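# Move two latched power supplies into tote on staging bench

## Task

r1 begins in the work room, and r2 begins in the store room, which holds the tote. The connecting door is locked, but a service window is open. Both power supplies sit in cages on the work bench, each held by a latch that its green lever releases. Remove both and place each one entirely within the tote. The tote must finish resting on the staging bench with nothing sticking out past the bench edge. Afterwards both robots must release everything and back away. If either robot tips over or is left leaning, the task fails.

## Robot and tools

Robots: r1 and r2 are identical Hello Robot Stretch 4 units. Each has an omni-wheel base, a lift on a vertical mast, one telescoping arm that reaches forward, a wrist with yaw, pitch and roll, and a two-finger gripper. The robot stands about 1.6 m tall, and its base rim lies within 0.23 m of the base origin. Cameras: r1_head_camera, r1_head_left_camera, r1_head_right_camera, r1_wrist_camera, plus the same four names starting with r2_.

Frames: the base frame has its origin on the floor under the base centre, with x forward, y left and z up. hand_pose is reported in this frame: it is a point between the open fingertips, and its printed value may be slightly wrong. The odometry frame is the base frame as it was at the start of the scene. Each robot reports only in its own frames, so you can judge the two robots' positions relative to each other only from images, lidar_m and wrist_depth_mm.

execute_actions(actions, cameras): actions is a list holding one action or nothing. An empty list just reports state and images. The action is an object keyed "r1" and/or "r2". For each robot you may give:
- base: exactly one relative move, measured from where the base last reported itself. translate_m is metres straight ahead (negative means backward), range -2 to 2. strafe_m is metres sideways (positive means left), range -2 to 2. rotate_rad is radians turned in place (positive is counter-clockwise), range -3.2 to 3.2.
- joints: absolute targets by name. lift_m 0 to 1.2 m. arm_m 0 to 0.55 m of extension. wrist_yaw_rad -1.134 to 4.276 (0 points forward, positive turns left, 3.14 is stowed; above 3.4 the arm may get in the way). wrist_pitch_rad -1.117 to 4.259 (0 is level, 1.57 points down). wrist_roll_rad -1.117 to 4.259 (positive turns clockwise as seen from behind the gripper). gripper_m -0.038 to 0.141 m, the fingertip gap; negative values press the tips together.
- pace: "slow", "default", "fast" or "max". Base speeds are roughly 0.1, 0.3, 0.4 or 0.6 m/s and 1, 2, 3 or 4 rad/s, and they are lowered when the lift is high.
- contact_limits: {"arm_m": x}, where x runs from 0 (gentlest) to 0.75. The default is 0.5.
- end_of_arm: "enable_torque", sent on its own, turns faulted wrist and gripper motors back on.
All motions in an action start together. A single action lasts at most 15 s. Joint targets outside their range are clipped, and the result says so. Any other bad value or unknown key rejects the whole call. Anything you leave out may keep pushing toward its previous target. cameras is a list of camera names or "all"; leaving it out or sending null means all, and [] means none.

wait(seconds): 0 to 10. It commands nothing and returns state and images.
zoom_image(camera, region): region is [x0,y0,x1,y1] in pixels of that camera's latest image, with the origin at the top left, no larger than 504x504.
read_manual(section): returns the licence texts only. section defaults to "licences".
finished_scene(scene): ends the scene, which cannot be undone. The task must be complete and stable when you call it. If a call reports a stop, the later calls in that same reply are skipped.

Results: base_status and joint_status tell how each motion finished. "done" means it reached the target; for the base this only means the wheels turned the commanded amount, even if they slipped. "off_target" means it stopped short and may still be pushing. "contact_stop_at_<key>" means it hit something; the part then holds, or goes slack for the lift, arm or wheels. "limit_stop_at_<name>" covers own_body (self-collision) and tilt (leaning more than 6 degrees, which makes the lift, arm and wheels slack). "torque_fault" means a wrist or gripper motor went limp and needs enable_torque. on_its_own lists things you did not command; there, "held at" is a target, not a measured position. joint_positions gives the joints. base_odometry comes from wheel counting, with heading in -3.142 to 3.142. If turned_by_wheels and turned_by_imu differ by more than about 0.1 rad, the base slipped or hit something. base_tilt is in degrees, positive for leaning forward or right, with a fixed bias of up to about 1.5. motor_effort is a percentage of maximum, with the peak in brackets; the readings are noisy and biased. lidar_m gives 12 distances in 30-degree sectors, the first straight ahead and the rest counter-clockwise; "-" means nothing seen or closer than 0.25 m. It misses clear objects and thin legs. wrist_depth_mm is a 7x7 grid of depths from 100 to 2000 mm. pictures lists the order of the returned images.

Gripping: command a gripper_m smaller than the object's width. Neither the reading nor "done" proves you are holding it, though a firm squeeze shows up in the gripper's effort. If the fingertips catch on a surface, raise the lift. To unfold at the start, send lift_m 0.4 together with wrist_yaw_rad 0.

Avoid the following. Letting two robots press together: once their bases touch, even millimetres more is a hard press and fails the run. Turning or driving with more than 1 kg held and arm_m above 0.2, especially at fast paces. Pulling or pushing hard with the gripper raised. Sharing one load between the robots, since their travel can differ by about 3 cm per metre. Tilted-up, rolled wrist poses that set off own_body stops. Holding heavy loads with the gripper level, which can cause a torque fault. Dropping, slamming or knocking objects over. Loose items may occasionally get nudged by outside pushes.

Each tool is called after "Call:" as name([rows], argument=value, ...), one row to a line, values as JSON.

## Session

Call:
execute_actions(actions=[])

Scene clock: 0.00 s.
r1.base_odometry: x=+0.000 y=+0.000 heading=+0.000 (m, m, rad; r1's odometry frame)
r1.turned_by_wheels: +0.000 (rad since the last result)
r1.turned_by_imu: +0.000 (rad since the last result)
r1.base_tilt: forward=+0.0 right=-0.3 (deg)
r1.lidar_m: 1.58 1.24 1.20 1.20 1.51 1.41 1.41 1.86 3.10 0.93 0.76 3.30
r1.base_status: not commanded
r1.joint_positions: lift_m=+0.231 arm_m=+0.001 wrist_yaw_rad=+3.044 wrist_pitch_rad=-0.013 wrist_roll_rad=+0.012 gripper_m=+0.057
r1.joint_status: not commanded
r1.motor_effort: lift_m=+21 arm_m=+0 wrist_yaw_rad=-1 wrist_pitch_rad=-6 wrist_roll_rad=-2 gripper_m=-3 wheel_0=+0 wheel_1=+0 wheel_2=+0 (%)
r1.hand_pose: x=-0.1067 y=+0.1152 z=+0.4126 quat_wxyz=(+0.049, +0.007, +0.005, +0.999) (m; r1's base frame)
r1.wrist_depth_mm: 114 136 1618 1499 1397 1308 1255 / 109 137 1618 1537 1397 1308 1255 / 116 138 1618 1499 1430 1336 1281 / 135 257 1576 1499 1430 1336 1255 / 1921 1708 1618 1537 1397 1397 1281 / 1255 1229 197 1205 196 1308 1281 / 904 878 960 - 960 891 904
r2.base_odometry: x=+0.000 y=+0.000 heading=+0.000 (m, m, rad; r2's odometry frame)
r2.turned_by_wheels: +0.000 (rad since the last result)
r2.turned_by_imu: +0.000 (rad since the last result)
r2.base_tilt: forward=+0.1 right=-0.2 (deg)
r2.lidar_m: 1.24 1.62 3.91 1.27 1.69 3.10 1.21 0.86 0.82 0.86 1.18 1.15
r2.base_status: not commanded
r2.joint_positions: lift_m=+0.227 arm_m=+0.002 wrist_yaw_rad=+3.208 wrist_pitch_rad=+0.012 wrist_roll_rad=+0.012 gripper_m=+0.057
r2.joint_status: not commanded
r2.motor_effort: lift_m=+20 arm_m=+0 wrist_yaw_rad=+0 wrist_pitch_rad=-7 wrist_roll_rad=-3 gripper_m=-3 wheel_0=-1 wheel_1=+0 wheel_2=+0 (%)
r2.hand_pose: x=-0.1211 y=+0.0680 z=+0.4013 quat_wxyz=(-0.033, -0.006, +0.006, +0.999) (m; r2's base frame)
r2.wrist_depth_mm: - 137 234 1756 - - - / - 110 136 1756 - - - / - 112 137 1756 - - - / - 127 154 1708 - - - / 191 946 1229 1756 - - - / 209 976 195 1464 202 1366 1308 / 208 931 991 108 1008 878 917
pictures: r1_head_camera, r1_head_left_camera, r1_head_right_camera, r1_wrist_camera, r2_head_camera, r2_head_left_camera, r2_head_right_camera, r2_wrist_camera
Images, in order (width x height): r1_head_camera 420x560, r1_head_left_camera 420x672, r1_head_right_camera 420x672, r1_wrist_camera 616x392, r2_head_camera 420x560, r2_head_left_camera 420x672, r2_head_right_camera 420x672, r2_wrist_camera 616x392.

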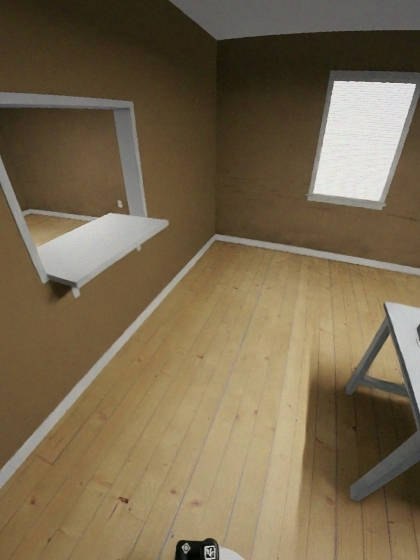

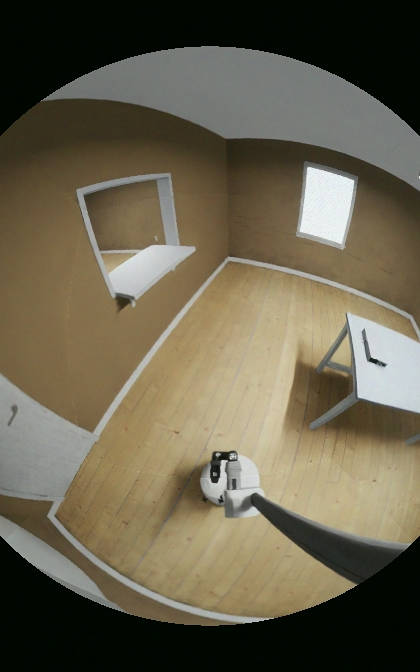

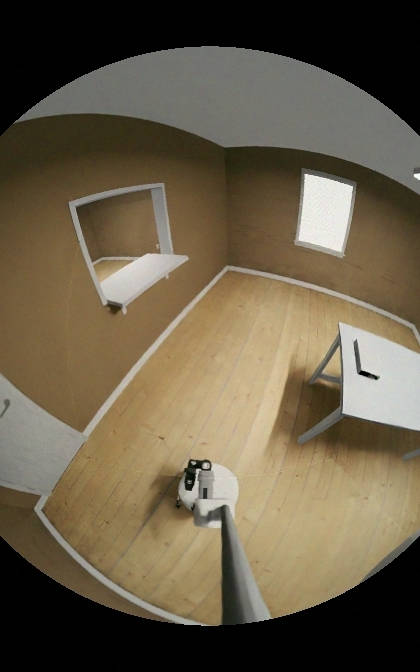

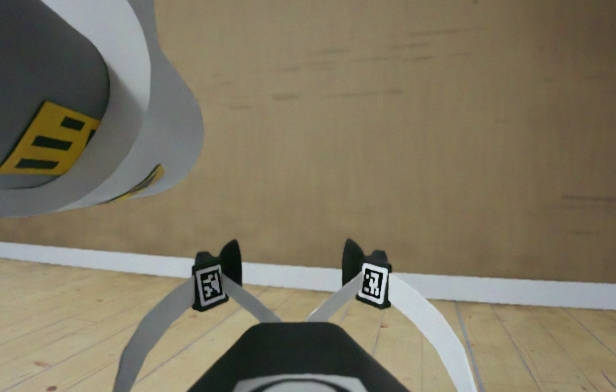

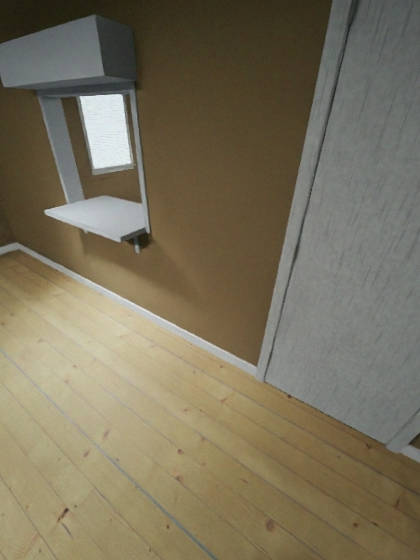

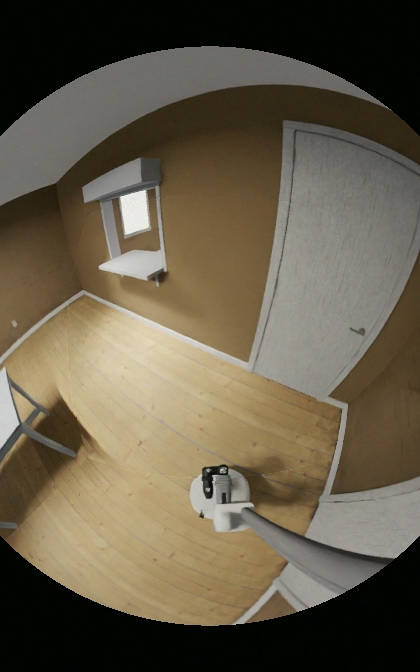

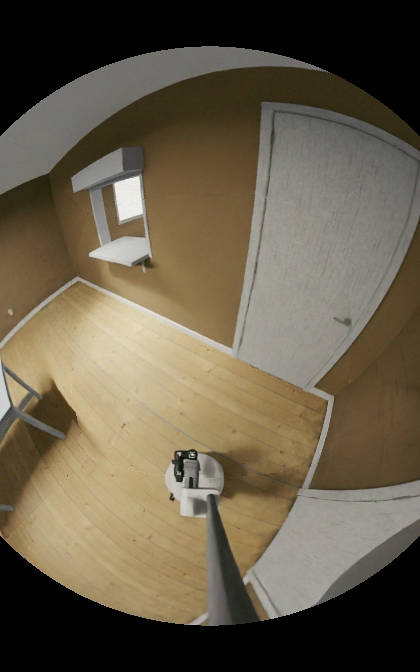

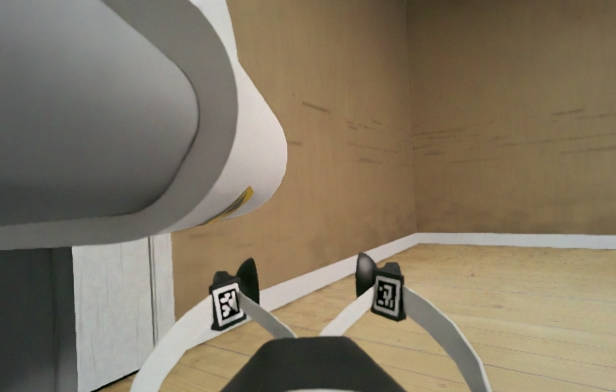

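Call:
execute_actions([
  {"r1":{"base":{"rotate_rad":-1.3}},"r2":{"base":{"rotate_rad":1.6}}},
], cameras=["r1_head_camera","r1_head_left_camera","r2_head_camera","r2_head_left_camera"])

Scene clock: 2.20 s.
r1.base_odometry: x=+0.000 y=+0.000 heading=-1.300 (m, m, rad; r1's odometry frame)
r1.turned_by_wheels: -1.300 (rad since the last result)
r1.turned_by_imu: -1.316 (rad since the last result)
r1.base_tilt: forward=+0.0 right=-0.4 (deg)
r1.lidar_m: 0.78 0.89 2.86 1.24 1.22 1.20 1.31 1.43 1.42 1.57 2.51 1.38
r1.base_status: done
r1.joint_positions: lift_m=+0.231 arm_m=+0.001 wrist_yaw_rad=+3.043 wrist_pitch_rad=-0.013 wrist_roll_rad=+0.012 gripper_m=+0.057
r1.joint_status: not commanded
r1.motor_effort: lift_m=+20(21) arm_m=+0(0) wrist_yaw_rad=-2(1) wrist_pitch_rad=-7(7) wrist_roll_rad=-1(1) gripper_m=-2(2) wheel_0=+1(4) wheel_1=+1(11) wheel_2=+1(5) (%)
r1.hand_pose: x=-0.1067 y=+0.1153 z=+0.4126 quat_wxyz=(+0.049, +0.007, +0.005, +0.999) (m; r1's base frame)
r1.wrist_depth_mm: 114 136 1576 1397 1229 1098 1008 / 110 137 1618 1397 1255 1118 1008 / 116 138 1576 1464 1255 1118 1025 / 135 256 1618 1397 1255 1118 1008 / 1366 1661 1576 1464 1229 1118 1025 / 1255 1281 198 1205 198 1098 1025 / 904 878 976 - 960 891 904
r2.base_odometry: x=+0.000 y=+0.000 heading=+1.599 (m, m, rad; r2's odometry frame)
r2.turned_by_wheels: +1.599 (rad since the last result)
r2.turned_by_imu: +1.614 (rad since the last result)
r2.base_tilt: forward=+0.1 right=-0.2 (deg)
r2.lidar_m: 1.27 1.71 3.05 1.18 0.85 0.82 0.87 1.21 1.17 1.27 1.63 1.96
r2.base_status: done
r2.joint_positions: lift_m=+0.227 arm_m=+0.002 wrist_yaw_rad=+3.208 wrist_pitch_rad=+0.012 wrist_roll_rad=+0.012 gripper_m=+0.057
r2.joint_status: not commanded
r2.motor_effort: lift_m=+20(20) arm_m=+0(1) wrist_yaw_rad=+0(0) wrist_pitch_rad=-7(7) wrist_roll_rad=+0(2) gripper_m=-3(3) wheel_0=-5(10) wheel_1=-3(6) wheel_2=-4(10) (%)
r2.hand_pose: x=-0.1211 y=+0.0680 z=+0.4013 quat_wxyz=(-0.033, -0.006, +0.006, +0.999) (m; r2's base frame)
r2.wrist_depth_mm: - 137 234 1060 891 788 699 / - 110 137 1078 904 788 707 / - 112 137 1025 891 788 707 / - 127 154 1042 904 798 707 / 192 1308 1308 1078 904 798 715 / 209 1308 195 1060 202 788 715 / 208 976 1008 108 904 778 715
pictures: r1_head_camera, r1_head_left_camera, r2_head_camera, r2_head_left_camera
Images, in order (width x height): r1_head_camera 420x560, r1_head_left_camera 420x672, r2_head_camera 420x560, r2_head_left_camera 420x672.

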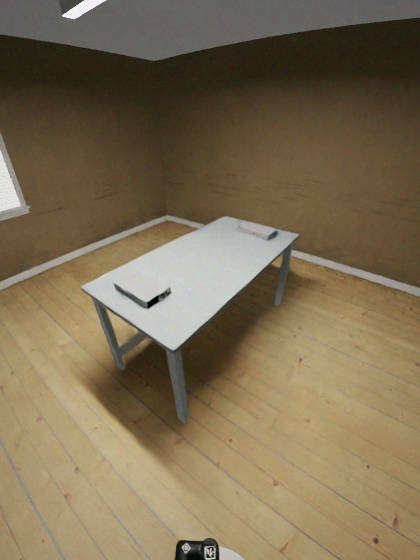

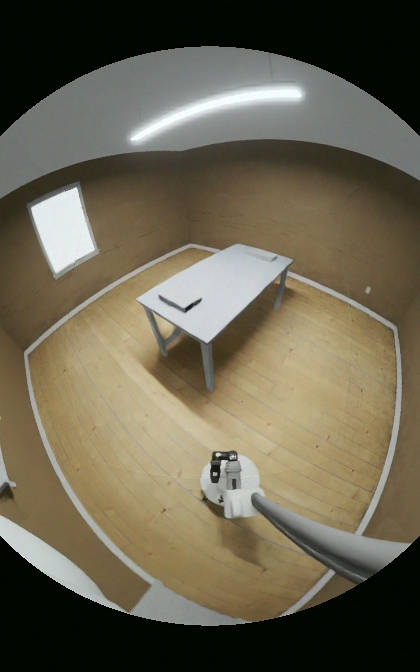

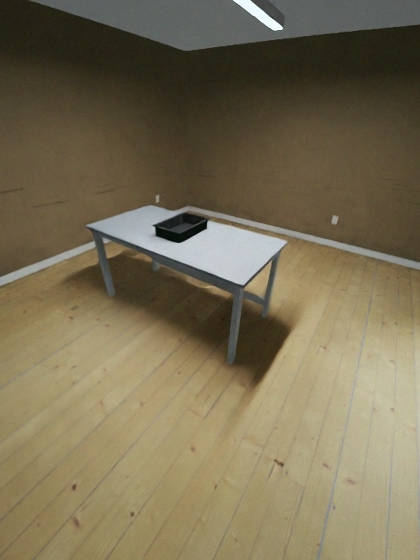

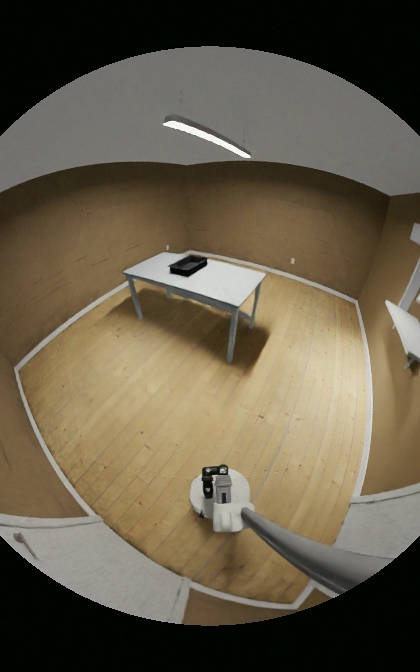

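Call:
zoom_image(camera="r1_head_camera", region=[70, 200, 310, 360])

Call:
zoom_image(camera="r2_head_camera", region=[70, 190, 310, 350])

Region (70, 200, 310, 360) of r1_head_camera's 420x560 image, scaled by 2.100, with more detail than that image has.

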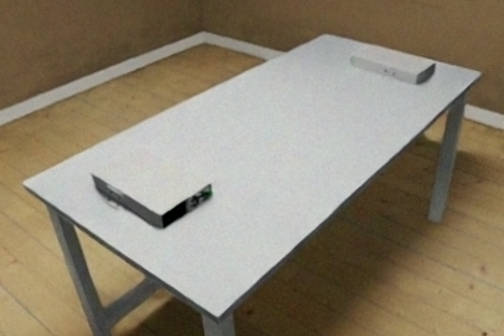

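Region (70, 190, 310, 350) of r2_head_camera's 420x560 image, scaled by 2.100, with more detail than that image has.

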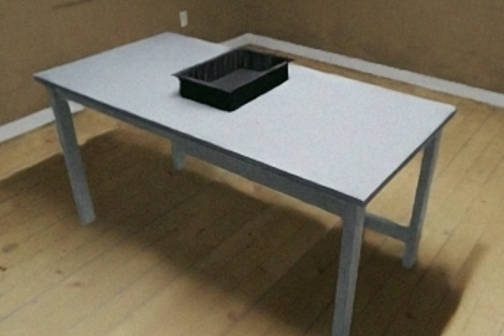

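Call:
execute_actions([
  {"r1":{"base":{"rotate_rad":0.86},"joints":{"lift_m":0.66,"wrist_yaw_rad":0},"pace":"fast"},"r2":{"base":{"rotate_rad":-2.11},"pace":"fast"}},
], cameras=[])

Call:
execute_actions([
  {"r1":{"base":{"strafe_m":-0.64},"pace":"fast"},"r2":{"base":{"strafe_m":1.8},"pace":"max"}},
], cameras=["r1_head_camera","r1_wrist_camera","r2_head_camera"])

Scene clock: 5.77 s.
r1.base_odometry: x=+0.000 y=+0.000 heading=-0.440 (m, m, rad; r1's odometry frame)
r1.turned_by_wheels: +0.860 (rad since the last result)
r1.turned_by_imu: +0.871 (rad since the last result)
r1.base_tilt: forward=-0.2 right=-0.4 (deg)
r1.lidar_m: 3.30 1.42 1.23 1.19 1.21 1.48 1.41 1.47 2.01 3.10 0.83 0.77
r1.base_status: done
r1.joint_positions: lift_m=+0.660 arm_m=+0.001 wrist_yaw_rad=+0.000 wrist_pitch_rad=-0.013 wrist_roll_rad=+0.012 gripper_m=+0.057
r1.joint_status: all done
r1.motor_effort: lift_m=+23(24) arm_m=+0(0) wrist_yaw_rad=-2(7) wrist_pitch_rad=-7(8) wrist_roll_rad=-2(2) gripper_m=+0(2) wheel_0=-1(5) wheel_1=+0(4) wheel_2=-1(8) (%)
r1.hand_pose: x=+0.4603 y=-0.0873 z=+0.8417 quat_wxyz=(+1.000, +0.006, -0.006, +0.000) (m; r1's base frame)
r1.wrist_depth_mm: - - - - - - - / - - - - - - - / - - - - - - - / - - - - - - - / - - - - - 854 621 / - - 197 - 197 - - / 1661 1756 1808 - 1863 1661 1756
r2.base_odometry: x=+0.000 y=+0.000 heading=-0.511 (m, m, rad; r2's odometry frame)
r2.turned_by_wheels: -2.110 (rad since the last result)
r2.turned_by_imu: -2.128 (rad since the last result)
r2.base_tilt: forward=+0.1 right=-0.2 (deg)
r2.lidar_m: 1.17 1.26 1.59 1.90 1.26 1.71 3.14 1.20 0.85 0.80 0.82 1.21
r2.base_status: done
r2.joint_positions: lift_m=+0.227 arm_m=+0.002 wrist_yaw_rad=+3.208 wrist_pitch_rad=+0.012 wrist_roll_rad=+0.012 gripper_m=+0.057
r2.joint_status: not commanded
r2.motor_effort: lift_m=+20(20) arm_m=+0(1) wrist_yaw_rad=+0(0) wrist_pitch_rad=-7(6) wrist_roll_rad=-3(3) gripper_m=-2(2) wheel_0=+3(10) wheel_1=+0(11) wheel_2=+2(10) (%)
r2.hand_pose: x=-0.1211 y=+0.0680 z=+0.4013 quat_wxyz=(-0.033, -0.006, +0.006, +0.999) (m; r2's base frame)
r2.wrist_depth_mm: - 138 234 - - - - / - 110 137 - - - - / - 112 137 - - - 1921 / - 127 154 - - - - / 192 1537 - - - - - / 210 1430 195 1464 202 1336 1308 / 208 976 1008 108 1008 878 917
pictures: none
No camera images: the call's "cameras" was empty. Leave "cameras" out to get every camera's image.

Scene clock: 10.20 s.
r1.base_odometry: x=-0.273 y=-0.579 heading=-0.440 (m, m, rad; r1's odometry frame)
r1.turned_by_wheels: +0.000 (rad since the last result)
r1.turned_by_imu: +0.003 (rad since the last result)
r1.base_tilt: forward=+0.0 right=-0.4 (deg)
r1.lidar_m: 0.57 2.66 1.78 1.83 1.89 1.48 1.40 1.45 2.01 2.46 0.85 0.59
r1.base_status: done
r1.joint_positions: lift_m=+0.660 arm_m=+0.001 wrist_yaw_rad=+0.000 wrist_pitch_rad=-0.013 wrist_roll_rad=+0.012 gripper_m=+0.057
r1.joint_status: not commanded
r1.motor_effort: lift_m=+23(23) arm_m=+0(0) wrist_yaw_rad=-2(2) wrist_pitch_rad=-8(7) wrist_roll_rad=-3(0) gripper_m=-3(2) wheel_0=+0(9) wheel_1=+1(10) wheel_2=+0(3) (%)
r1.hand_pose: x=+0.4603 y=-0.0874 z=+0.8417 quat_wxyz=(+1.000, +0.006, -0.006, +0.000) (m; r1's base frame)
r1.wrist_depth_mm: - - - - - - - / - - - - - - - / - - - - - - - / - - - - - - - / - - 627 627 621 627 615 / - 355 198 359 198 389 384 / 1661 382 394 - 404 413 1537
r2.base_odometry: x=+0.880 y=+1.570 heading=-0.511 (m, m, rad; r2's odometry frame)
r2.turned_by_wheels: +0.000 (rad since the last result)
r2.turned_by_imu: +0.004 (rad since the last result)
r2.base_tilt: forward=+0.1 right=-0.2 (deg)
r2.lidar_m: 1.01 1.05 1.82 2.08 2.22 3.07 0.46 0.49 0.71 2.60 1.71 1.05
r2.base_status: done
r2.joint_positions: lift_m=+0.227 arm_m=+0.002 wrist_yaw_rad=+3.208 wrist_pitch_rad=+0.012 wrist_roll_rad=+0.012 gripper_m=+0.057
r2.joint_status: not commanded
r2.motor_effort: lift_m=+20(20) arm_m=+0(0) wrist_yaw_rad=+0(0) wrist_pitch_rad=-6(7) wrist_roll_rad=-1(1) gripper_m=-3(4) wheel_0=+1(16) wheel_1=-2(16) wheel_2=+0(3) (%)
r2.hand_pose: x=-0.1211 y=+0.0680 z=+0.4013 quat_wxyz=(-0.033, -0.006, +0.006, +0.999) (m; r2's base frame)
r2.wrist_depth_mm: - 138 234 603 - - - / - 110 136 634 - - - / - 112 137 597 - - - / - 126 154 609 - - - / 192 - - - - - - / 209 1618 195 1205 202 1366 1308 / 208 976 1008 108 991 878 917
pictures: r1_head_camera, r1_wrist_camera, r2_head_camera
camera_calibration (this result's frames):
r1_wrist_camera: T_world_to_cam=[[-0.0333579, -0.999398, -0.00950626, -0.0719923], [-0.0281465, 0.0104472, -0.999549, 0.901084], [0.999047, -0.0330753, -0.0284781, -0.210419], [0, 0, 0, 1]] pos_world=[0.23318, -0.0883225, 0.894001]
Images, in order (width x height): r1_head_camera 420x560, r1_wrist_camera 616x392, r2_head_camera 420x560.

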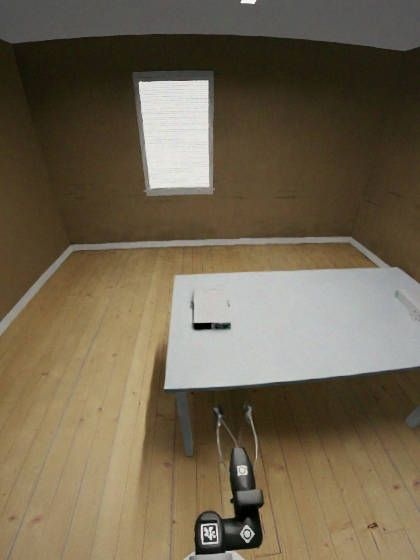

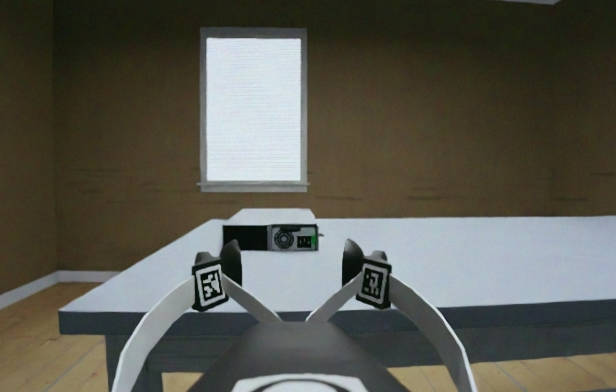

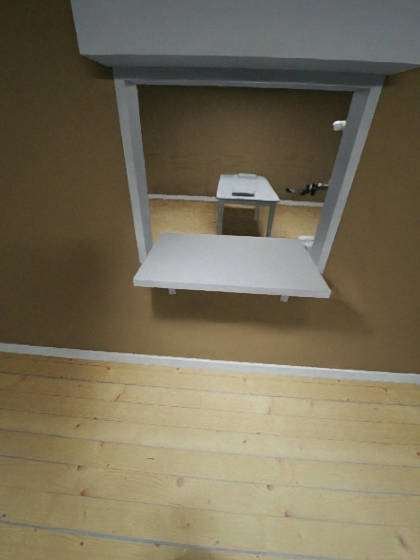

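Call:
execute_actions([
  {"r1":{"joints":{"arm_m":0.22,"gripper_m":0.1},"pace":"fast"},"r2":{"base":{"translate_m":0.3},"joints":{"lift_m":1.1,"wrist_yaw_rad":0},"pace":"fast"}},
], cameras=["r1_head_camera","r1_wrist_camera"])

Call:
zoom_image(camera="r1_wrist_camera", region=[170, 200, 370, 320])

Scene clock: 13.63 s.
r1.base_odometry: x=-0.273 y=-0.579 heading=-0.440 (m, m, rad; r1's odometry frame)
r1.turned_by_wheels: +0.000 (rad since the last result)
r1.turned_by_imu: +0.000 (rad since the last result)
r1.base_tilt: forward=-0.1 right=-0.4 (deg)
r1.lidar_m: 0.57 2.66 1.80 1.83 1.89 1.48 1.40 1.47 2.00 2.46 0.85 0.60
r1.base_status: not commanded
r1.joint_positions: lift_m=+0.660 arm_m=+0.218 wrist_yaw_rad=+0.000 wrist_pitch_rad=-0.013 wrist_roll_rad=+0.012 gripper_m=+0.100
r1.joint_status: all done
r1.motor_effort: lift_m=+22(23) arm_m=+9(9) wrist_yaw_rad=-2(1) wrist_pitch_rad=-7(7) wrist_roll_rad=-1(3) gripper_m=+0(2) wheel_0=+0(0) wheel_1=+1(1) wheel_2=+0(0) (%)
r1.hand_pose: x=+0.6778 y=-0.0873 z=+0.8417 quat_wxyz=(+1.000, +0.006, -0.006, +0.000) (m; r1's base frame)
r1.wrist_depth_mm: - - - - - - - / - - - - - - - / - - - - - - - / - - - - - - - / - - 473 424 615 609 603 / - 322 306 330 304 353 347 / 248 247 264 - 265 245 257
r2.base_odometry: x=+1.142 y=+1.424 heading=-0.510 (m, m, rad; r2's odometry frame)
r2.turned_by_wheels: +0.000 (rad since the last result)
r2.turned_by_imu: +0.001 (rad since the last result)
r2.base_tilt: forward=+0.1 right=-0.2 (deg)
r2.lidar_m: 0.70 0.74 1.42 2.10 2.20 3.08 0.77 0.84 2.68 2.63 1.32 0.72
r2.base_status: done
r2.joint_positions: lift_m=+1.100 arm_m=+0.002 wrist_yaw_rad=+0.000 wrist_pitch_rad=+0.012 wrist_roll_rad=+0.012 gripper_m=+0.057
r2.joint_status: all done
r2.motor_effort: lift_m=+22(23) arm_m=+0(0) wrist_yaw_rad=-1(8) wrist_pitch_rad=-7(7) wrist_roll_rad=+0(1) gripper_m=-2(3) wheel_0=+1(10) wheel_1=+0(8) wheel_2=+0(16) (%)
r2.hand_pose: x=+0.4610 y=-0.0873 z=+1.2744 quat_wxyz=(+1.000, +0.006, +0.006, +0.000) (m; r2's base frame)
r2.wrist_depth_mm: 715 715 723 741 768 759 707 / 723 - - - - - 699 / 723 - - - - - 699 / 723 - - - - - 707 / 723 - - - - - 699 / 723 - 195 - 202 - 707 / 723 820 904 108 904 778 699
pictures: r1_head_camera, r1_wrist_camera
camera_calibration (this result's frames):
r1_wrist_camera: T_world_to_cam=[[-0.03306, -0.999408, -0.00951007, -0.0648522], [-0.0280313, 0.0104387, -0.999553, 0.907162], [0.99906, -0.0327787, -0.0283598, -0.427743], [0, 0, 0, 1]] pos_world=[0.450626, -0.0883043, 0.894008]
Images, in order (width x height): r1_head_camera 420x560, r1_wrist_camera 616x392.

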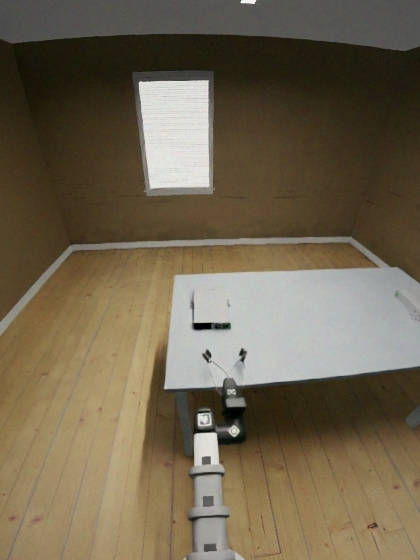

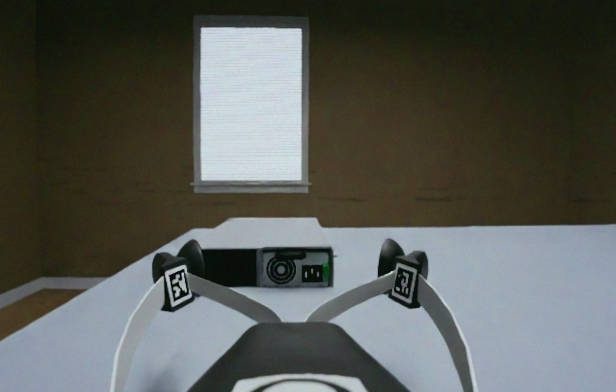

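Region (170, 200, 370, 320) of r1_wrist_camera's 616x392 image, scaled by 2.520; it fills the top 302 rows of this view, and the rest is white.

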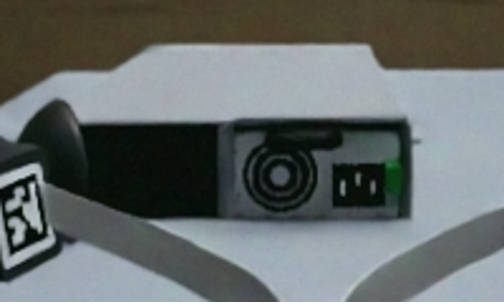

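Call:
zoom_image(camera="r1_head_camera", region=[180, 280, 260, 370])

Region (180, 280, 260, 370) of r1_head_camera's 420x560 image, scaled by 5.600, with more detail than that image has.

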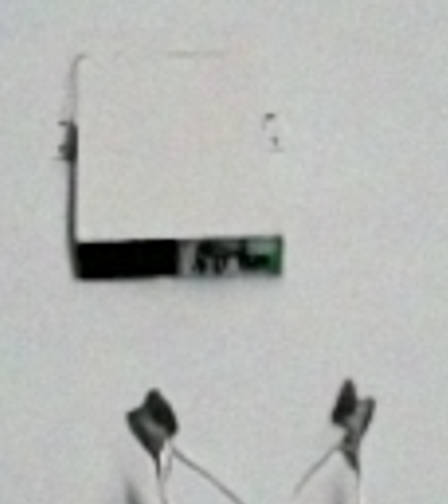

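Call:
execute_actions([
  {"r1":{"joints":{"arm_m":0.36,"lift_m":0.8,"wrist_pitch_rad":0.5,"gripper_m":0.08},"pace":"fast"},"r2":{"joints":{"wrist_pitch_rad":1.57,"wrist_roll_rad":0,"gripper_m":0.12},"pace":"fast"}},
], cameras=["r1_head_camera","r1_wrist_camera"])

Scene clock: 15.57 s.
r1.base_odometry: x=-0.273 y=-0.579 heading=-0.440 (m, m, rad; r1's odometry frame)
r1.turned_by_wheels: +0.000 (rad since the last result)
r1.turned_by_imu: +0.009 (rad since the last result)
r1.base_tilt: forward=+0.0 right=-0.4 (deg)
r1.lidar_m: 0.56 2.30 1.78 1.84 1.89 1.47 1.40 1.46 2.03 2.47 0.85 0.59
r1.base_status: not commanded
r1.joint_positions: lift_m=+0.800 arm_m=+0.358 wrist_yaw_rad=+0.000 wrist_pitch_rad=+0.502 wrist_roll_rad=+0.011 gripper_m=+0.080
r1.joint_status: all done
r1.motor_effort: lift_m=+22(24) arm_m=+9(14) wrist_yaw_rad=-4(19) wrist_pitch_rad=-5(79) wrist_roll_rad=-2(2) gripper_m=-2(3) wheel_0=+0(2) wheel_1=+1(8) wheel_2=+0(11) (%)
r1.hand_pose: x=+0.7823 y=-0.0874 z=+0.8393 quat_wxyz=(+0.969, +0.006, +0.248, -0.001) (m; r1's base frame)
r1.wrist_depth_mm: - - - - - - - / - - - - - - - / - - 466 442 559 574 585 / 1756 415 349 338 427 436 439 / 1366 338 340 330 332 349 351 / 281 273 267 281 273 290 291 / 243 244 253 - 257 250 256
r2.base_odometry: x=+1.142 y=+1.424 heading=-0.510 (m, m, rad; r2's odometry frame)
r2.turned_by_wheels: +0.000 (rad since the last result)
r2.turned_by_imu: +0.000 (rad since the last result)
r2.base_tilt: forward=+0.1 right=-0.2 (deg)
r2.lidar_m: 0.70 0.76 1.38 2.06 2.20 3.04 0.75 0.83 2.69 2.62 1.33 0.73
r2.base_status: not commanded
r2.joint_positions: lift_m=+1.100 arm_m=+0.002 wrist_yaw_rad=+0.000 wrist_pitch_rad=+1.570 wrist_roll_rad=+0.000 gripper_m=+0.120
r2.joint_status: all done
r2.motor_effort: lift_m=+22(22) arm_m=-1(0) wrist_yaw_rad=+0(1) wrist_pitch_rad=+1(4) wrist_roll_rad=-5(4) gripper_m=+0(2) wheel_0=+1(1) wheel_1=+0(0) wheel_2=+0(0) (%)
r2.hand_pose: x=+0.1729 y=-0.0874 z=+0.9895 quat_wxyz=(+0.708, +0.000, +0.707, +0.000) (m; r2's base frame)
r2.wrist_depth_mm: 1205 1205 1182 1182 1205 1205 1205 / 1182 1205 1205 1205 1205 1205 1205 / 1205 1205 1205 1205 1182 1182 1205 / 1182 1182 1182 1182 1205 1205 1205 / 1205 1182 991 991 1205 1205 1205 / 1182 1182 991 991 1182 1182 1182 / 1182 1182 1205 108 1182 1205 1182
pictures: r1_head_camera, r1_wrist_camera
camera_calibration (this result's frames):
r1_wrist_camera: T_world_to_cam=[[-0.0334767, -0.999405, 0.0082543, -0.0760448], [-0.51634, 0.0102231, -0.856323, 1.16943], [0.855729, -0.0329289, -0.516375, -0.0105096], [0, 0, 0, 1]] pos_world=[0.610269, -0.0883008, 0.996606]
Images, in order (width x height): r1_head_camera 420x560, r1_wrist_camera 616x392.

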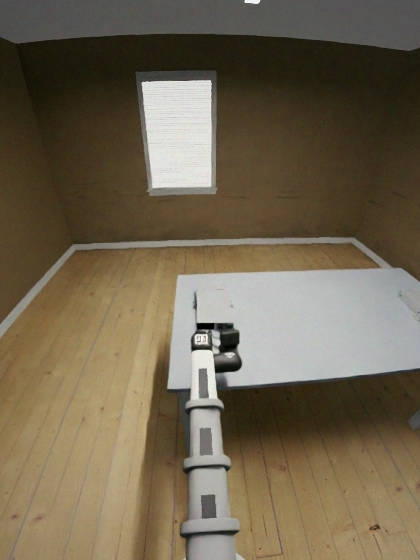

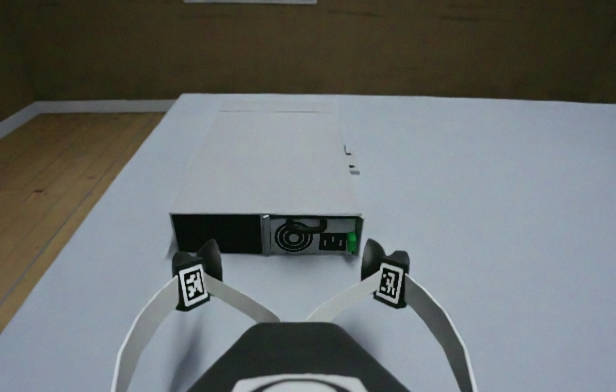

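Call:
zoom_image(camera="r1_wrist_camera", region=[240, 190, 400, 290])

Region (240, 190, 400, 290) of r1_wrist_camera's 616x392 image, scaled by 3.150; it fills the top 315 rows of this view, and the rest is white.

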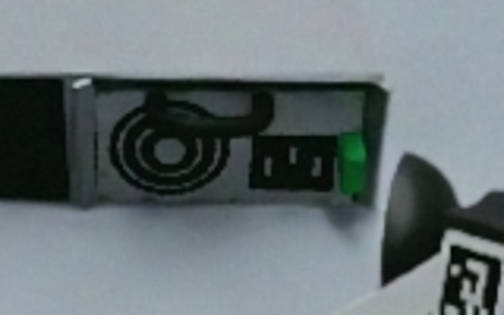

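Call:
execute_actions([
  {"r1":{"base":{"strafe_m":-0.022},"joints":{"lift_m":0.765,"wrist_roll_rad":0.15,"arm_m":0.39}}},
], cameras=["r1_wrist_camera"])

Scene clock: 17.00 s.
r1.base_odometry: x=-0.282 y=-0.599 heading=-0.440 (m, m, rad; r1's odometry frame)
r1.turned_by_wheels: +0.000 (rad since the last result)
r1.turned_by_imu: +0.000 (rad since the last result)
r1.base_tilt: forward=+0.0 right=-0.3 (deg)
r1.lidar_m: 0.58 2.64 1.78 1.85 1.91 1.47 1.39 1.46 2.01 2.44 0.84 0.59
r1.base_status: done
r1.joint_positions: lift_m=+0.765 arm_m=+0.388 wrist_yaw_rad=+0.000 wrist_pitch_rad=+0.502 wrist_roll_rad=+0.150 gripper_m=+0.080
r1.joint_status: all done
r1.motor_effort: lift_m=+18(21) arm_m=+9(12) wrist_yaw_rad=-2(2) wrist_pitch_rad=-6(6) wrist_roll_rad=+0(3) gripper_m=-3(3) wheel_0=-1(7) wheel_1=+0(2) wheel_2=+0(1) (%)
r1.hand_pose: x=+0.8122 y=-0.0874 z=+0.8047 quat_wxyz=(+0.966, +0.072, +0.248, -0.019) (m; r1's base frame)
r1.wrist_depth_mm: - - - - - - - / - - - 647 615 585 559 / - 544 375 384 439 418 404 / 1983 343 293 285 342 330 319 / 320 303 283 286 274 272 264 / 263 251 235 238 224 229 224 / 225 219 224 - 209 198 197
r2.base_odometry: x=+1.142 y=+1.424 heading=-0.510 (m, m, rad; r2's odometry frame)
r2.turned_by_wheels: +0.000 (rad since the last result)
r2.turned_by_imu: +0.000 (rad since the last result)
r2.base_tilt: forward=+0.2 right=-0.2 (deg)
r2.lidar_m: 0.70 0.74 1.34 2.10 2.22 3.09 0.75 0.84 2.70 2.61 1.30 0.72
r2.base_status: not commanded
r2.joint_positions: lift_m=+1.100 arm_m=+0.002 wrist_yaw_rad=+0.000 wrist_pitch_rad=+1.570 wrist_roll_rad=+0.000 gripper_m=+0.120
r2.joint_status: not commanded
r2.motor_effort: lift_m=+22(22) arm_m=-1(1) wrist_yaw_rad=+0(0) wrist_pitch_rad=+1(1) wrist_roll_rad=-4(1) gripper_m=-1(1) wheel_0=+1(1) wheel_1=+0(0) wheel_2=+0(0) (%)
r2.hand_pose: x=+0.1729 y=-0.0874 z=+0.9895 quat_wxyz=(+0.708, +0.000, +0.707, +0.000) (m; r2's base frame)
r2.wrist_depth_mm: 1182 1182 1182 1205 1205 1182 1205 / 1182 1182 1205 1205 1205 1205 1205 / 1205 1182 1182 1205 1205 1205 1205 / 1182 1182 1182 1182 1182 1205 1205 / 1182 1182 991 991 1182 1182 1182 / 1182 1182 991 991 1182 1182 1205 / 1182 1182 1205 108 1205 1182 1182
pictures: r1_wrist_camera
camera_calibration (this result's frames):
r1_wrist_camera: T_world_to_cam=[[-0.0997251, -0.988647, -0.112391, 0.0770527], [-0.5111, 0.147811, -0.846716, 1.15524], [0.853716, -0.026996, -0.520038, -0.0489106], [0, 0, 0, 1]] pos_world=[0.639885, -0.0958997, 0.961388]
Images, in order (width x height): r1_wrist_camera 616x392.

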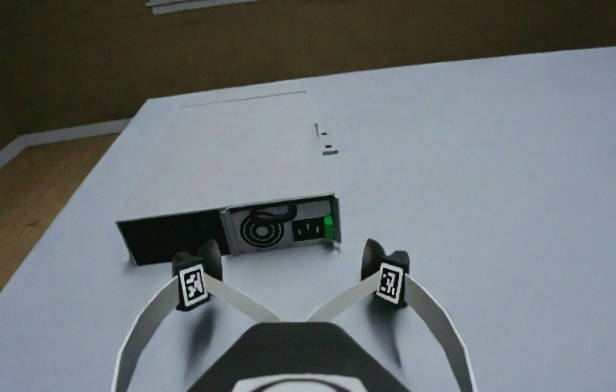

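Call:
execute_actions([
  {"r1":{"joints":{"arm_m":0.425},"contact_limits":{"arm_m":0.15},"pace":"slow"}},
], cameras=["r1_wrist_camera"])

Scene clock: 18.70 s.
r1.base_odometry: x=-0.282 y=-0.599 heading=-0.440 (m, m, rad; r1's odometry frame)
r1.turned_by_wheels: +0.000 (rad since the last result)
r1.turned_by_imu: +0.000 (rad since the last result)
r1.base_tilt: forward=+0.0 right=-0.3 (deg)
r1.lidar_m: 0.57 2.64 1.82 1.85 1.92 1.48 1.40 1.48 2.05 2.44 0.84 0.60
r1.base_status: not commanded
r1.joint_positions: lift_m=+0.765 arm_m=+0.423 wrist_yaw_rad=+0.000 wrist_pitch_rad=+0.502 wrist_roll_rad=+0.150 gripper_m=+0.080
r1.joint_status: all done
r1.motor_effort: lift_m=+18(18) arm_m=+9(11) wrist_yaw_rad=-1(2) wrist_pitch_rad=-6(5) wrist_roll_rad=-1(3) gripper_m=-1(1) wheel_0=-1(1) wheel_1=+0(0) wheel_2=+0(0) (%)
r1.contact_limits: arm_m 0.15
r1.hand_pose: x=+0.8472 y=-0.0874 z=+0.8047 quat_wxyz=(+0.966, +0.072, +0.248, -0.019) (m; r1's base frame)
r1.wrist_depth_mm: - - - - - - - / - - - 668 615 585 549 / - 544 373 382 439 421 404 / 1983 325 283 278 343 329 319 / 320 281 245 251 276 271 264 / 265 250 235 237 223 229 224 / 225 219 224 - 210 197 196
r2.base_odometry: x=+1.142 y=+1.424 heading=-0.510 (m, m, rad; r2's odometry frame)
r2.turned_by_wheels: +0.000 (rad since the last result)
r2.turned_by_imu: +0.000 (rad since the last result)
r2.base_tilt: forward=+0.1 right=-0.2 (deg)
r2.lidar_m: 0.71 0.74 1.35 2.09 2.20 3.08 0.72 0.84 2.68 2.63 1.31 0.72
r2.base_status: not commanded
r2.joint_positions: lift_m=+1.100 arm_m=+0.002 wrist_yaw_rad=+0.000 wrist_pitch_rad=+1.570 wrist_roll_rad=+0.000 gripper_m=+0.120
r2.joint_status: not commanded
r2.motor_effort: lift_m=+22(22) arm_m=+0(0) wrist_yaw_rad=+0(0) wrist_pitch_rad=+1(1) wrist_roll_rad=-3(4) gripper_m=-1(0) wheel_0=+1(1) wheel_1=+0(0) wheel_2=+0(0) (%)
r2.hand_pose: x=+0.1729 y=-0.0874 z=+0.9895 quat_wxyz=(+0.708, +0.000, +0.707, +0.000) (m; r2's base frame)
r2.wrist_depth_mm: 1182 1182 1205 1205 1205 1205 1205 / 1182 1205 1182 1182 1182 1205 1205 / 1205 1205 1205 1205 1205 1182 1205 / 1205 1182 1182 1182 1205 1205 1205 / 1182 1182 991 976 1182 1182 1182 / 1182 1182 991 991 1205 1205 1182 / 1182 1205 1182 108 1182 1182 1205
pictures: r1_wrist_camera
camera_calibration (this result's frames):
r1_wrist_camera: T_world_to_cam=[[-0.0997252, -0.988647, -0.112391, 0.0805417], [-0.5111, 0.147811, -0.846716, 1.17313], [0.853716, -0.0269961, -0.520038, -0.0787794], [0, 0, 0, 1]] pos_world=[0.674872, -0.0958997, 0.961388]
Images, in order (width x height): r1_wrist_camera 616x392.

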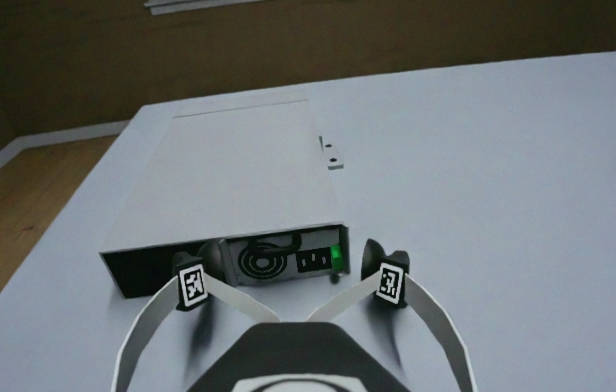

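Call:
execute_actions([
  {"r1":{"joints":{"gripper_m":0.06}}},
], cameras=["r1_wrist_camera","r1_head_right_camera"])

Call:
zoom_image(camera="r1_wrist_camera", region=[180, 200, 420, 320])

Scene clock: 19.80 s.
r1.base_odometry: x=-0.282 y=-0.599 heading=-0.440 (m, m, rad; r1's odometry frame)
r1.turned_by_wheels: +0.000 (rad since the last result)
r1.turned_by_imu: +0.000 (rad since the last result)
r1.base_tilt: forward=+0.0 right=-0.4 (deg)
r1.lidar_m: 0.56 2.65 1.80 1.85 1.91 1.46 1.40 1.45 2.04 2.45 0.85 0.60
r1.base_status: not commanded
r1.joint_positions: lift_m=+0.765 arm_m=+0.423 wrist_yaw_rad=+0.003 wrist_pitch_rad=+0.502 wrist_roll_rad=+0.150 gripper_m=+0.060
r1.joint_status: all done
r1.motor_effort: lift_m=+18(18) arm_m=+9(9) wrist_yaw_rad=-9(10) wrist_pitch_rad=-7(7) wrist_roll_rad=+1(1) gripper_m=-2(5) wheel_0=+0(1) wheel_1=+0(0) wheel_2=+0(0) (%)
r1.hand_pose: x=+0.8473 y=-0.0867 z=+0.8046 quat_wxyz=(+0.966, +0.072, +0.248, -0.017) (m; r1's base frame)
r1.wrist_depth_mm: - - - - - - - / - - - 654 609 574 549 / - 549 370 382 439 421 404 / - 355 283 276 342 329 319 / 325 281 244 250 278 272 264 / 264 256 234 237 205 229 223 / 225 218 222 - 208 197 196
r2.base_odometry: x=+1.142 y=+1.424 heading=-0.510 (m, m, rad; r2's odometry frame)
r2.turned_by_wheels: +0.000 (rad since the last result)
r2.turned_by_imu: +0.000 (rad since the last result)
r2.base_tilt: forward=+0.1 right=-0.2 (deg)
r2.lidar_m: 0.70 0.75 1.40 2.10 2.20 3.10 0.75 0.85 2.69 2.63 1.32 0.73
r2.base_status: not commanded
r2.joint_positions: lift_m=+1.100 arm_m=+0.002 wrist_yaw_rad=+0.000 wrist_pitch_rad=+1.570 wrist_roll_rad=+0.000 gripper_m=+0.120
r2.joint_status: not commanded
r2.motor_effort: lift_m=+22(22) arm_m=-1(1) wrist_yaw_rad=-1(0) wrist_pitch_rad=+1(1) wrist_roll_rad=-3(3) gripper_m=+0(1) wheel_0=+1(1) wheel_1=+0(0) wheel_2=+0(0) (%)
r2.hand_pose: x=+0.1729 y=-0.0874 z=+0.9895 quat_wxyz=(+0.708, +0.000, +0.707, +0.000) (m; r2's base frame)
r2.wrist_depth_mm: 1182 1205 1205 1182 1182 1205 1205 / 1205 1182 1182 1205 1182 1205 1205 / 1205 1182 1182 1205 1205 1205 1205 / 1182 1182 1182 1205 1182 1182 1205 / 1182 1205 991 976 1205 1182 1205 / 1182 1205 976 991 1182 1182 1205 / 1182 1182 1182 108 1182 1182 1205
pictures: r1_head_right_camera, r1_wrist_camera
camera_calibration (this result's frames):
r1_wrist_camera: T_world_to_cam=[[-0.0971938, -0.988904, -0.112353, 0.0790021], [-0.511794, 0.146479, -0.846529, 1.17336], [0.853593, -0.0247757, -0.520351, -0.0784106], [0, 0, 0, 1]] pos_world=[0.675128, -0.0956896, 0.961359]
Images, in order (width x height): r1_head_right_camera 420x672, r1_wrist_camera 616x392.

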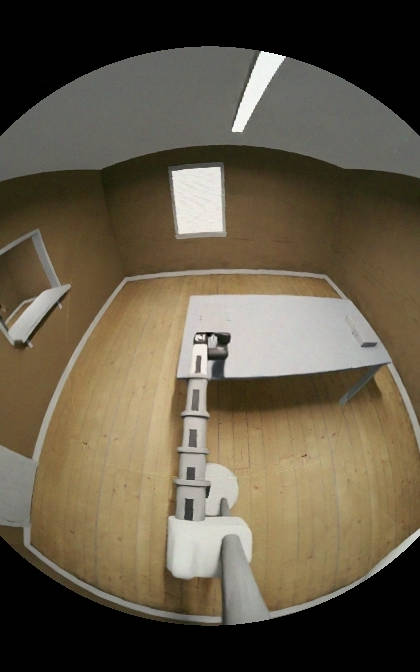

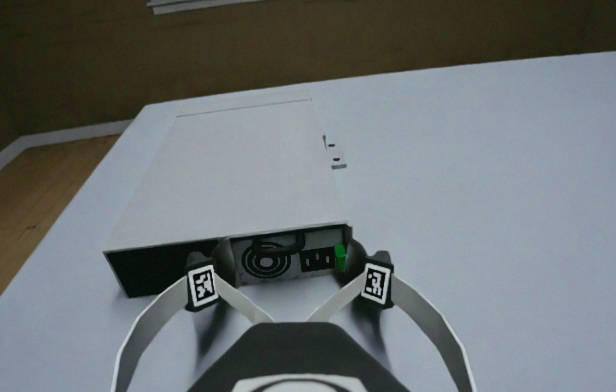

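Region (180, 200, 420, 320) of r1_wrist_camera's 616x392 image, scaled by 2.100.

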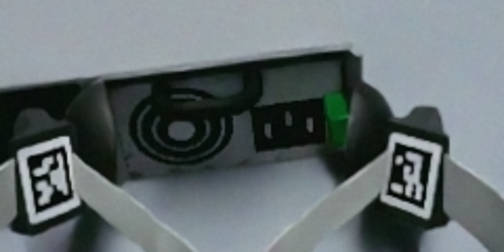

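Call:
execute_actions([
  {"r1":{"joints":{"arm_m":0.412},"pace":"slow"}},
], cameras=["r1_wrist_camera"])

Call:
zoom_image(camera="r1_wrist_camera", region=[180, 200, 420, 320])

Scene clock: 24.20 s.
r1.base_odometry: x=-0.282 y=-0.599 heading=-0.440 (m, m, rad; r1's odometry frame)
r1.turned_by_wheels: +0.000 (rad since the last result)
r1.turned_by_imu: +0.000 (rad since the last result)
r1.base_tilt: forward=-0.1 right=-0.4 (deg)
r1.lidar_m: 0.58 2.66 1.81 1.84 1.92 1.47 1.40 1.47 2.04 2.45 0.83 0.60
r1.base_status: not commanded
r1.joint_positions: lift_m=+0.765 arm_m=+0.414 wrist_yaw_rad=+0.000 wrist_pitch_rad=+0.502 wrist_roll_rad=+0.150 gripper_m=+0.060
r1.joint_status: all done
r1.motor_effort: lift_m=+18(18) arm_m=-9(10) wrist_yaw_rad=-2(9) wrist_pitch_rad=-8(7) wrist_roll_rad=+0(2) gripper_m=-2(4) wheel_0=+0(0) wheel_1=+0(0) wheel_2=+0(0) (%)
r1.hand_pose: x=+0.8374 y=-0.0874 z=+0.8045 quat_wxyz=(+0.966, +0.072, +0.248, -0.018) (m; r1's base frame)
r1.wrist_depth_mm: - - - - - - - / - - - 661 621 580 554 / - 544 373 384 439 418 402 / 1983 325 282 274 343 330 317 / 320 290 254 263 277 271 264 / 263 256 199 237 205 229 224 / 226 218 222 - 209 197 197
r2.base_odometry: x=+1.142 y=+1.424 heading=-0.510 (m, m, rad; r2's odometry frame)
r2.turned_by_wheels: +0.000 (rad since the last result)
r2.turned_by_imu: +0.001 (rad since the last result)
r2.base_tilt: forward=+0.1 right=-0.2 (deg)
r2.lidar_m: 0.70 0.75 1.36 2.08 2.21 3.09 0.76 0.83 2.67 2.62 1.31 0.75
r2.base_status: not commanded
r2.joint_positions: lift_m=+1.100 arm_m=+0.002 wrist_yaw_rad=+0.000 wrist_pitch_rad=+1.570 wrist_roll_rad=+0.000 gripper_m=+0.120
r2.joint_status: not commanded
r2.motor_effort: lift_m=+22(22) arm_m=+0(0) wrist_yaw_rad=+0(0) wrist_pitch_rad=+0(1) wrist_roll_rad=-2(3) gripper_m=+0(0) wheel_0=+1(1) wheel_1=+0(0) wheel_2=+0(0) (%)
r2.hand_pose: x=+0.1729 y=-0.0874 z=+0.9895 quat_wxyz=(+0.708, +0.000, +0.707, +0.000) (m; r2's base frame)
r2.wrist_depth_mm: 1205 1182 1182 1205 1205 1205 1205 / 1182 1205 1182 1205 1205 1182 1205 / 1182 1182 1182 1182 1205 1182 1205 / 1182 1182 1205 1205 1205 1205 1182 / 1205 1182 976 991 1182 1182 1205 / 1182 1182 976 976 1182 1205 1182 / 1182 1182 1182 108 1182 1182 1205
pictures: r1_wrist_camera
camera_calibration (this result's frames):
r1_wrist_camera: T_world_to_cam=[[-0.0996786, -0.988655, -0.11236, 0.079521], [-0.511458, 0.147771, -0.846507, 1.16819], [0.853508, -0.0269112, -0.520385, -0.07007], [0, 0, 0, 1]] pos_world=[0.665213, -0.0958924, 0.961356]
Images, in order (width x height): r1_wrist_camera 616x392.

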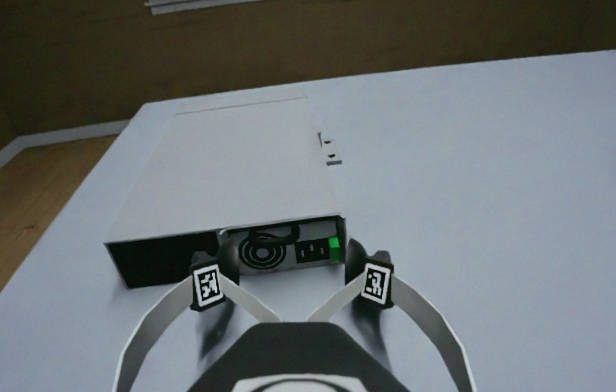

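Region (180, 200, 420, 320) of r1_wrist_camera's 616x392 image, scaled by 2.100.

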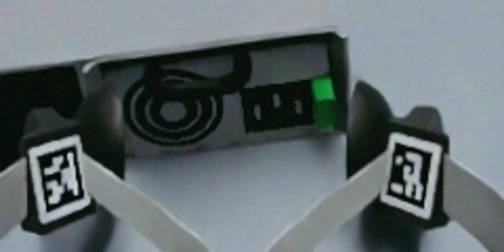

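Call:
execute_actions([
  {"r1":{"joints":{"arm_m":0.428,"gripper_m":0.057},"contact_limits":{"arm_m":0.1},"pace":"slow"}},
], cameras=["r1_wrist_camera"])

Call:
zoom_image(camera="r1_wrist_camera", region=[180, 200, 420, 320])

Scene clock: 25.43 s.
r1.base_odometry: x=-0.282 y=-0.599 heading=-0.440 (m, m, rad; r1's odometry frame)
r1.turned_by_wheels: +0.000 (rad since the last result)
r1.turned_by_imu: +0.000 (rad since the last result)
r1.base_tilt: forward=+0.0 right=-0.3 (deg)
r1.lidar_m: 0.56 2.68 1.82 1.84 1.93 1.49 1.39 1.47 2.04 2.44 0.85 0.60
r1.base_status: not commanded
r1.joint_positions: lift_m=+0.765 arm_m=+0.426 wrist_yaw_rad=+0.000 wrist_pitch_rad=+0.502 wrist_roll_rad=+0.150 gripper_m=+0.057
r1.joint_status: all done
r1.motor_effort: lift_m=+18(18) arm_m=+9(9) wrist_yaw_rad=-1(3) wrist_pitch_rad=-7(7) wrist_roll_rad=+0(1) gripper_m=-3(4) wheel_0=+0(1) wheel_1=+0(0) wheel_2=+0(0) (%)
r1.contact_limits: arm_m 0.1
r1.hand_pose: x=+0.8501 y=-0.0874 z=+0.8045 quat_wxyz=(+0.966, +0.072, +0.248, -0.019) (m; r1's base frame)
r1.wrist_depth_mm: - - - - - - - / - - - 654 615 574 559 / - 544 370 379 439 418 404 / 1983 324 282 278 342 327 319 / 320 278 242 247 277 271 263 / 263 256 197 237 197 229 224 / 225 218 222 - 208 197 196
r2.base_odometry: x=+1.142 y=+1.424 heading=-0.510 (m, m, rad; r2's odometry frame)
r2.turned_by_wheels: +0.000 (rad since the last result)
r2.turned_by_imu: +0.000 (rad since the last result)
r2.base_tilt: forward=+0.1 right=-0.2 (deg)
r2.lidar_m: 0.71 0.75 1.37 2.09 2.20 3.08 0.77 0.83 2.71 2.62 1.29 0.73
r2.base_status: not commanded
r2.joint_positions: lift_m=+1.100 arm_m=+0.002 wrist_yaw_rad=+0.000 wrist_pitch_rad=+1.570 wrist_roll_rad=+0.000 gripper_m=+0.120
r2.joint_status: not commanded
r2.motor_effort: lift_m=+22(22) arm_m=+0(1) wrist_yaw_rad=+0(0) wrist_pitch_rad=+0(1) wrist_roll_rad=-4(3) gripper_m=-1(1) wheel_0=+1(1) wheel_1=+0(0) wheel_2=+0(0) (%)
r2.hand_pose: x=+0.1729 y=-0.0874 z=+0.9895 quat_wxyz=(+0.708, +0.000, +0.707, +0.000) (m; r2's base frame)
r2.wrist_depth_mm: 1205 1205 1205 1205 1182 1182 1205 / 1205 1182 1205 1205 1205 1182 1205 / 1182 1182 1182 1182 1205 1182 1205 / 1182 1182 1182 1205 1205 1205 1205 / 1205 1182 976 991 1205 1182 1182 / 1182 1182 976 991 1205 1205 1205 / 1182 1182 1182 108 1182 1182 1205
pictures: r1_wrist_camera
camera_calibration (this result's frames):
r1_wrist_camera: T_world_to_cam=[[-0.0997125, -0.988652, -0.11236, 0.0808018], [-0.511453, 0.147789, -0.846507, 1.17466], [0.853507, -0.0269407, -0.520385, -0.0808652], [0, 0, 0, 1]] pos_world=[0.677859, -0.0958951, 0.961356]
Images, in order (width x height): r1_wrist_camera 616x392.

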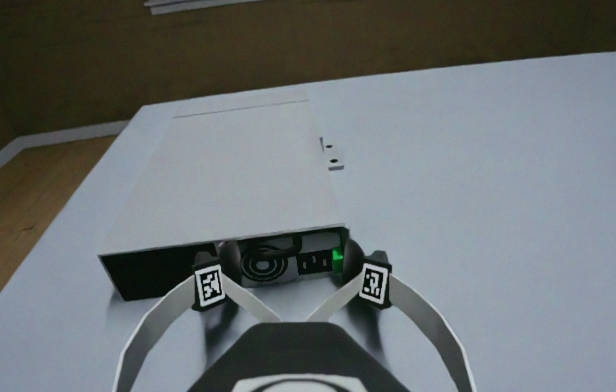

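Region (180, 200, 420, 320) of r1_wrist_camera's 616x392 image, scaled by 2.100.

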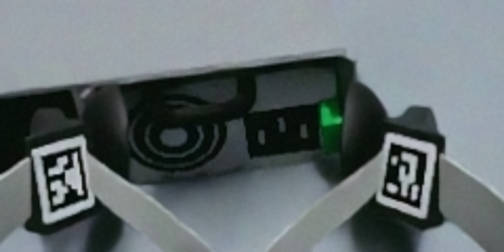

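Good placement. Squeeze.

Call:
execute_actions([
  {"r1":{"joints":{"gripper_m":0.025}}},
], cameras=["r1_wrist_camera"])

Call:
zoom_image(camera="r1_wrist_camera", region=[180, 200, 420, 320])

Scene clock: 28.70 s.
r1.base_odometry: x=-0.282 y=-0.599 heading=-0.440 (m, m, rad; r1's odometry frame)
r1.turned_by_wheels: +0.000 (rad since the last result)
r1.turned_by_imu: +0.001 (rad since the last result)
r1.base_tilt: forward=+0.0 right=-0.4 (deg)
r1.lidar_m: 0.57 2.66 1.82 1.84 1.92 1.47 1.40 1.46 2.03 2.44 0.82 0.60
r1.base_status: not commanded
r1.joint_positions: lift_m=+0.765 arm_m=+0.427 wrist_yaw_rad=+0.004 wrist_pitch_rad=+0.502 wrist_roll_rad=+0.150 gripper_m=+0.025
r1.joint_status: all done
r1.motor_effort: lift_m=+18(18) arm_m=+8(9) wrist_yaw_rad=-13(14) wrist_pitch_rad=-6(7) wrist_roll_rad=+0(1) gripper_m=-12(12) wheel_0=+0(0) wheel_1=+0(1) wheel_2=+1(1) (%)
r1.hand_pose: x=+0.8507 y=-0.0864 z=+0.8046 quat_wxyz=(+0.966, +0.072, +0.248, -0.017) (m; r1's base frame)
r1.wrist_depth_mm: - - - - - - - / - - - 654 615 580 549 / - 544 373 379 439 418 402 / - 357 283 274 342 329 319 / 325 276 244 243 278 271 262 / 264 254 192 232 189 229 224 / 225 217 222 - 208 196 196
r2.base_odometry: x=+1.142 y=+1.424 heading=-0.510 (m, m, rad; r2's odometry frame)
r2.turned_by_wheels: +0.000 (rad since the last result)
r2.turned_by_imu: +0.001 (rad since the last result)
r2.base_tilt: forward=+0.2 right=-0.2 (deg)
r2.lidar_m: 0.69 0.75 1.37 2.09 2.19 3.08 0.77 0.84 2.67 2.61 1.31 0.75
r2.base_status: not commanded
r2.joint_positions: lift_m=+1.100 arm_m=+0.002 wrist_yaw_rad=+0.000 wrist_pitch_rad=+1.570 wrist_roll_rad=+0.000 gripper_m=+0.120
r2.joint_status: not commanded
r2.motor_effort: lift_m=+22(22) arm_m=+0(0) wrist_yaw_rad=+0(0) wrist_pitch_rad=+1(1) wrist_roll_rad=-3(2) gripper_m=-1(0) wheel_0=+1(1) wheel_1=+0(0) wheel_2=+0(0) (%)
r2.hand_pose: x=+0.1729 y=-0.0874 z=+0.9895 quat_wxyz=(+0.708, +0.000, +0.707, +0.000) (m; r2's base frame)
r2.wrist_depth_mm: 1182 1205 1205 1205 1205 1182 1205 / 1182 1182 1205 1205 1182 1182 1205 / 1182 1182 1229 1205 1182 1205 1205 / 1205 1205 1205 1205 1182 1182 1205 / 1205 1205 976 976 1182 1205 1182 / 1182 1182 976 976 1205 1182 1182 / 1182 1205 1182 108 1205 1205 1205
pictures: r1_wrist_camera
camera_calibration (this result's frames):
r1_wrist_camera: T_world_to_cam=[[-0.0957822, -0.989035, -0.112409, 0.0785214], [-0.511775, 0.14579, -0.846659, 1.1751], [0.853763, -0.0235667, -0.520128, -0.0814682], [0, 0, 0, 1]] pos_world=[0.678463, -0.095577, 0.961361]
Images, in order (width x height): r1_wrist_camera 616x392.

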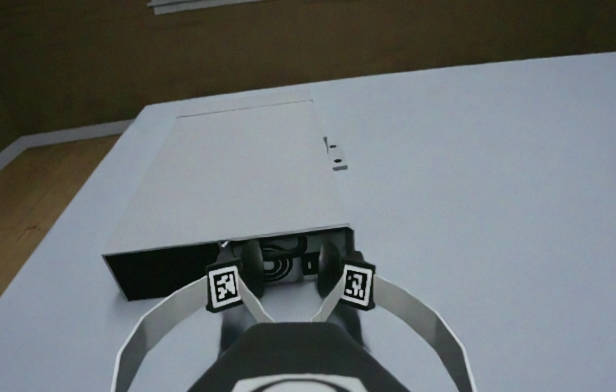

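Region (180, 200, 420, 320) of r1_wrist_camera's 616x392 image, scaled by 2.100.

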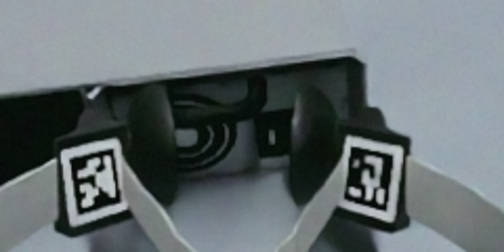

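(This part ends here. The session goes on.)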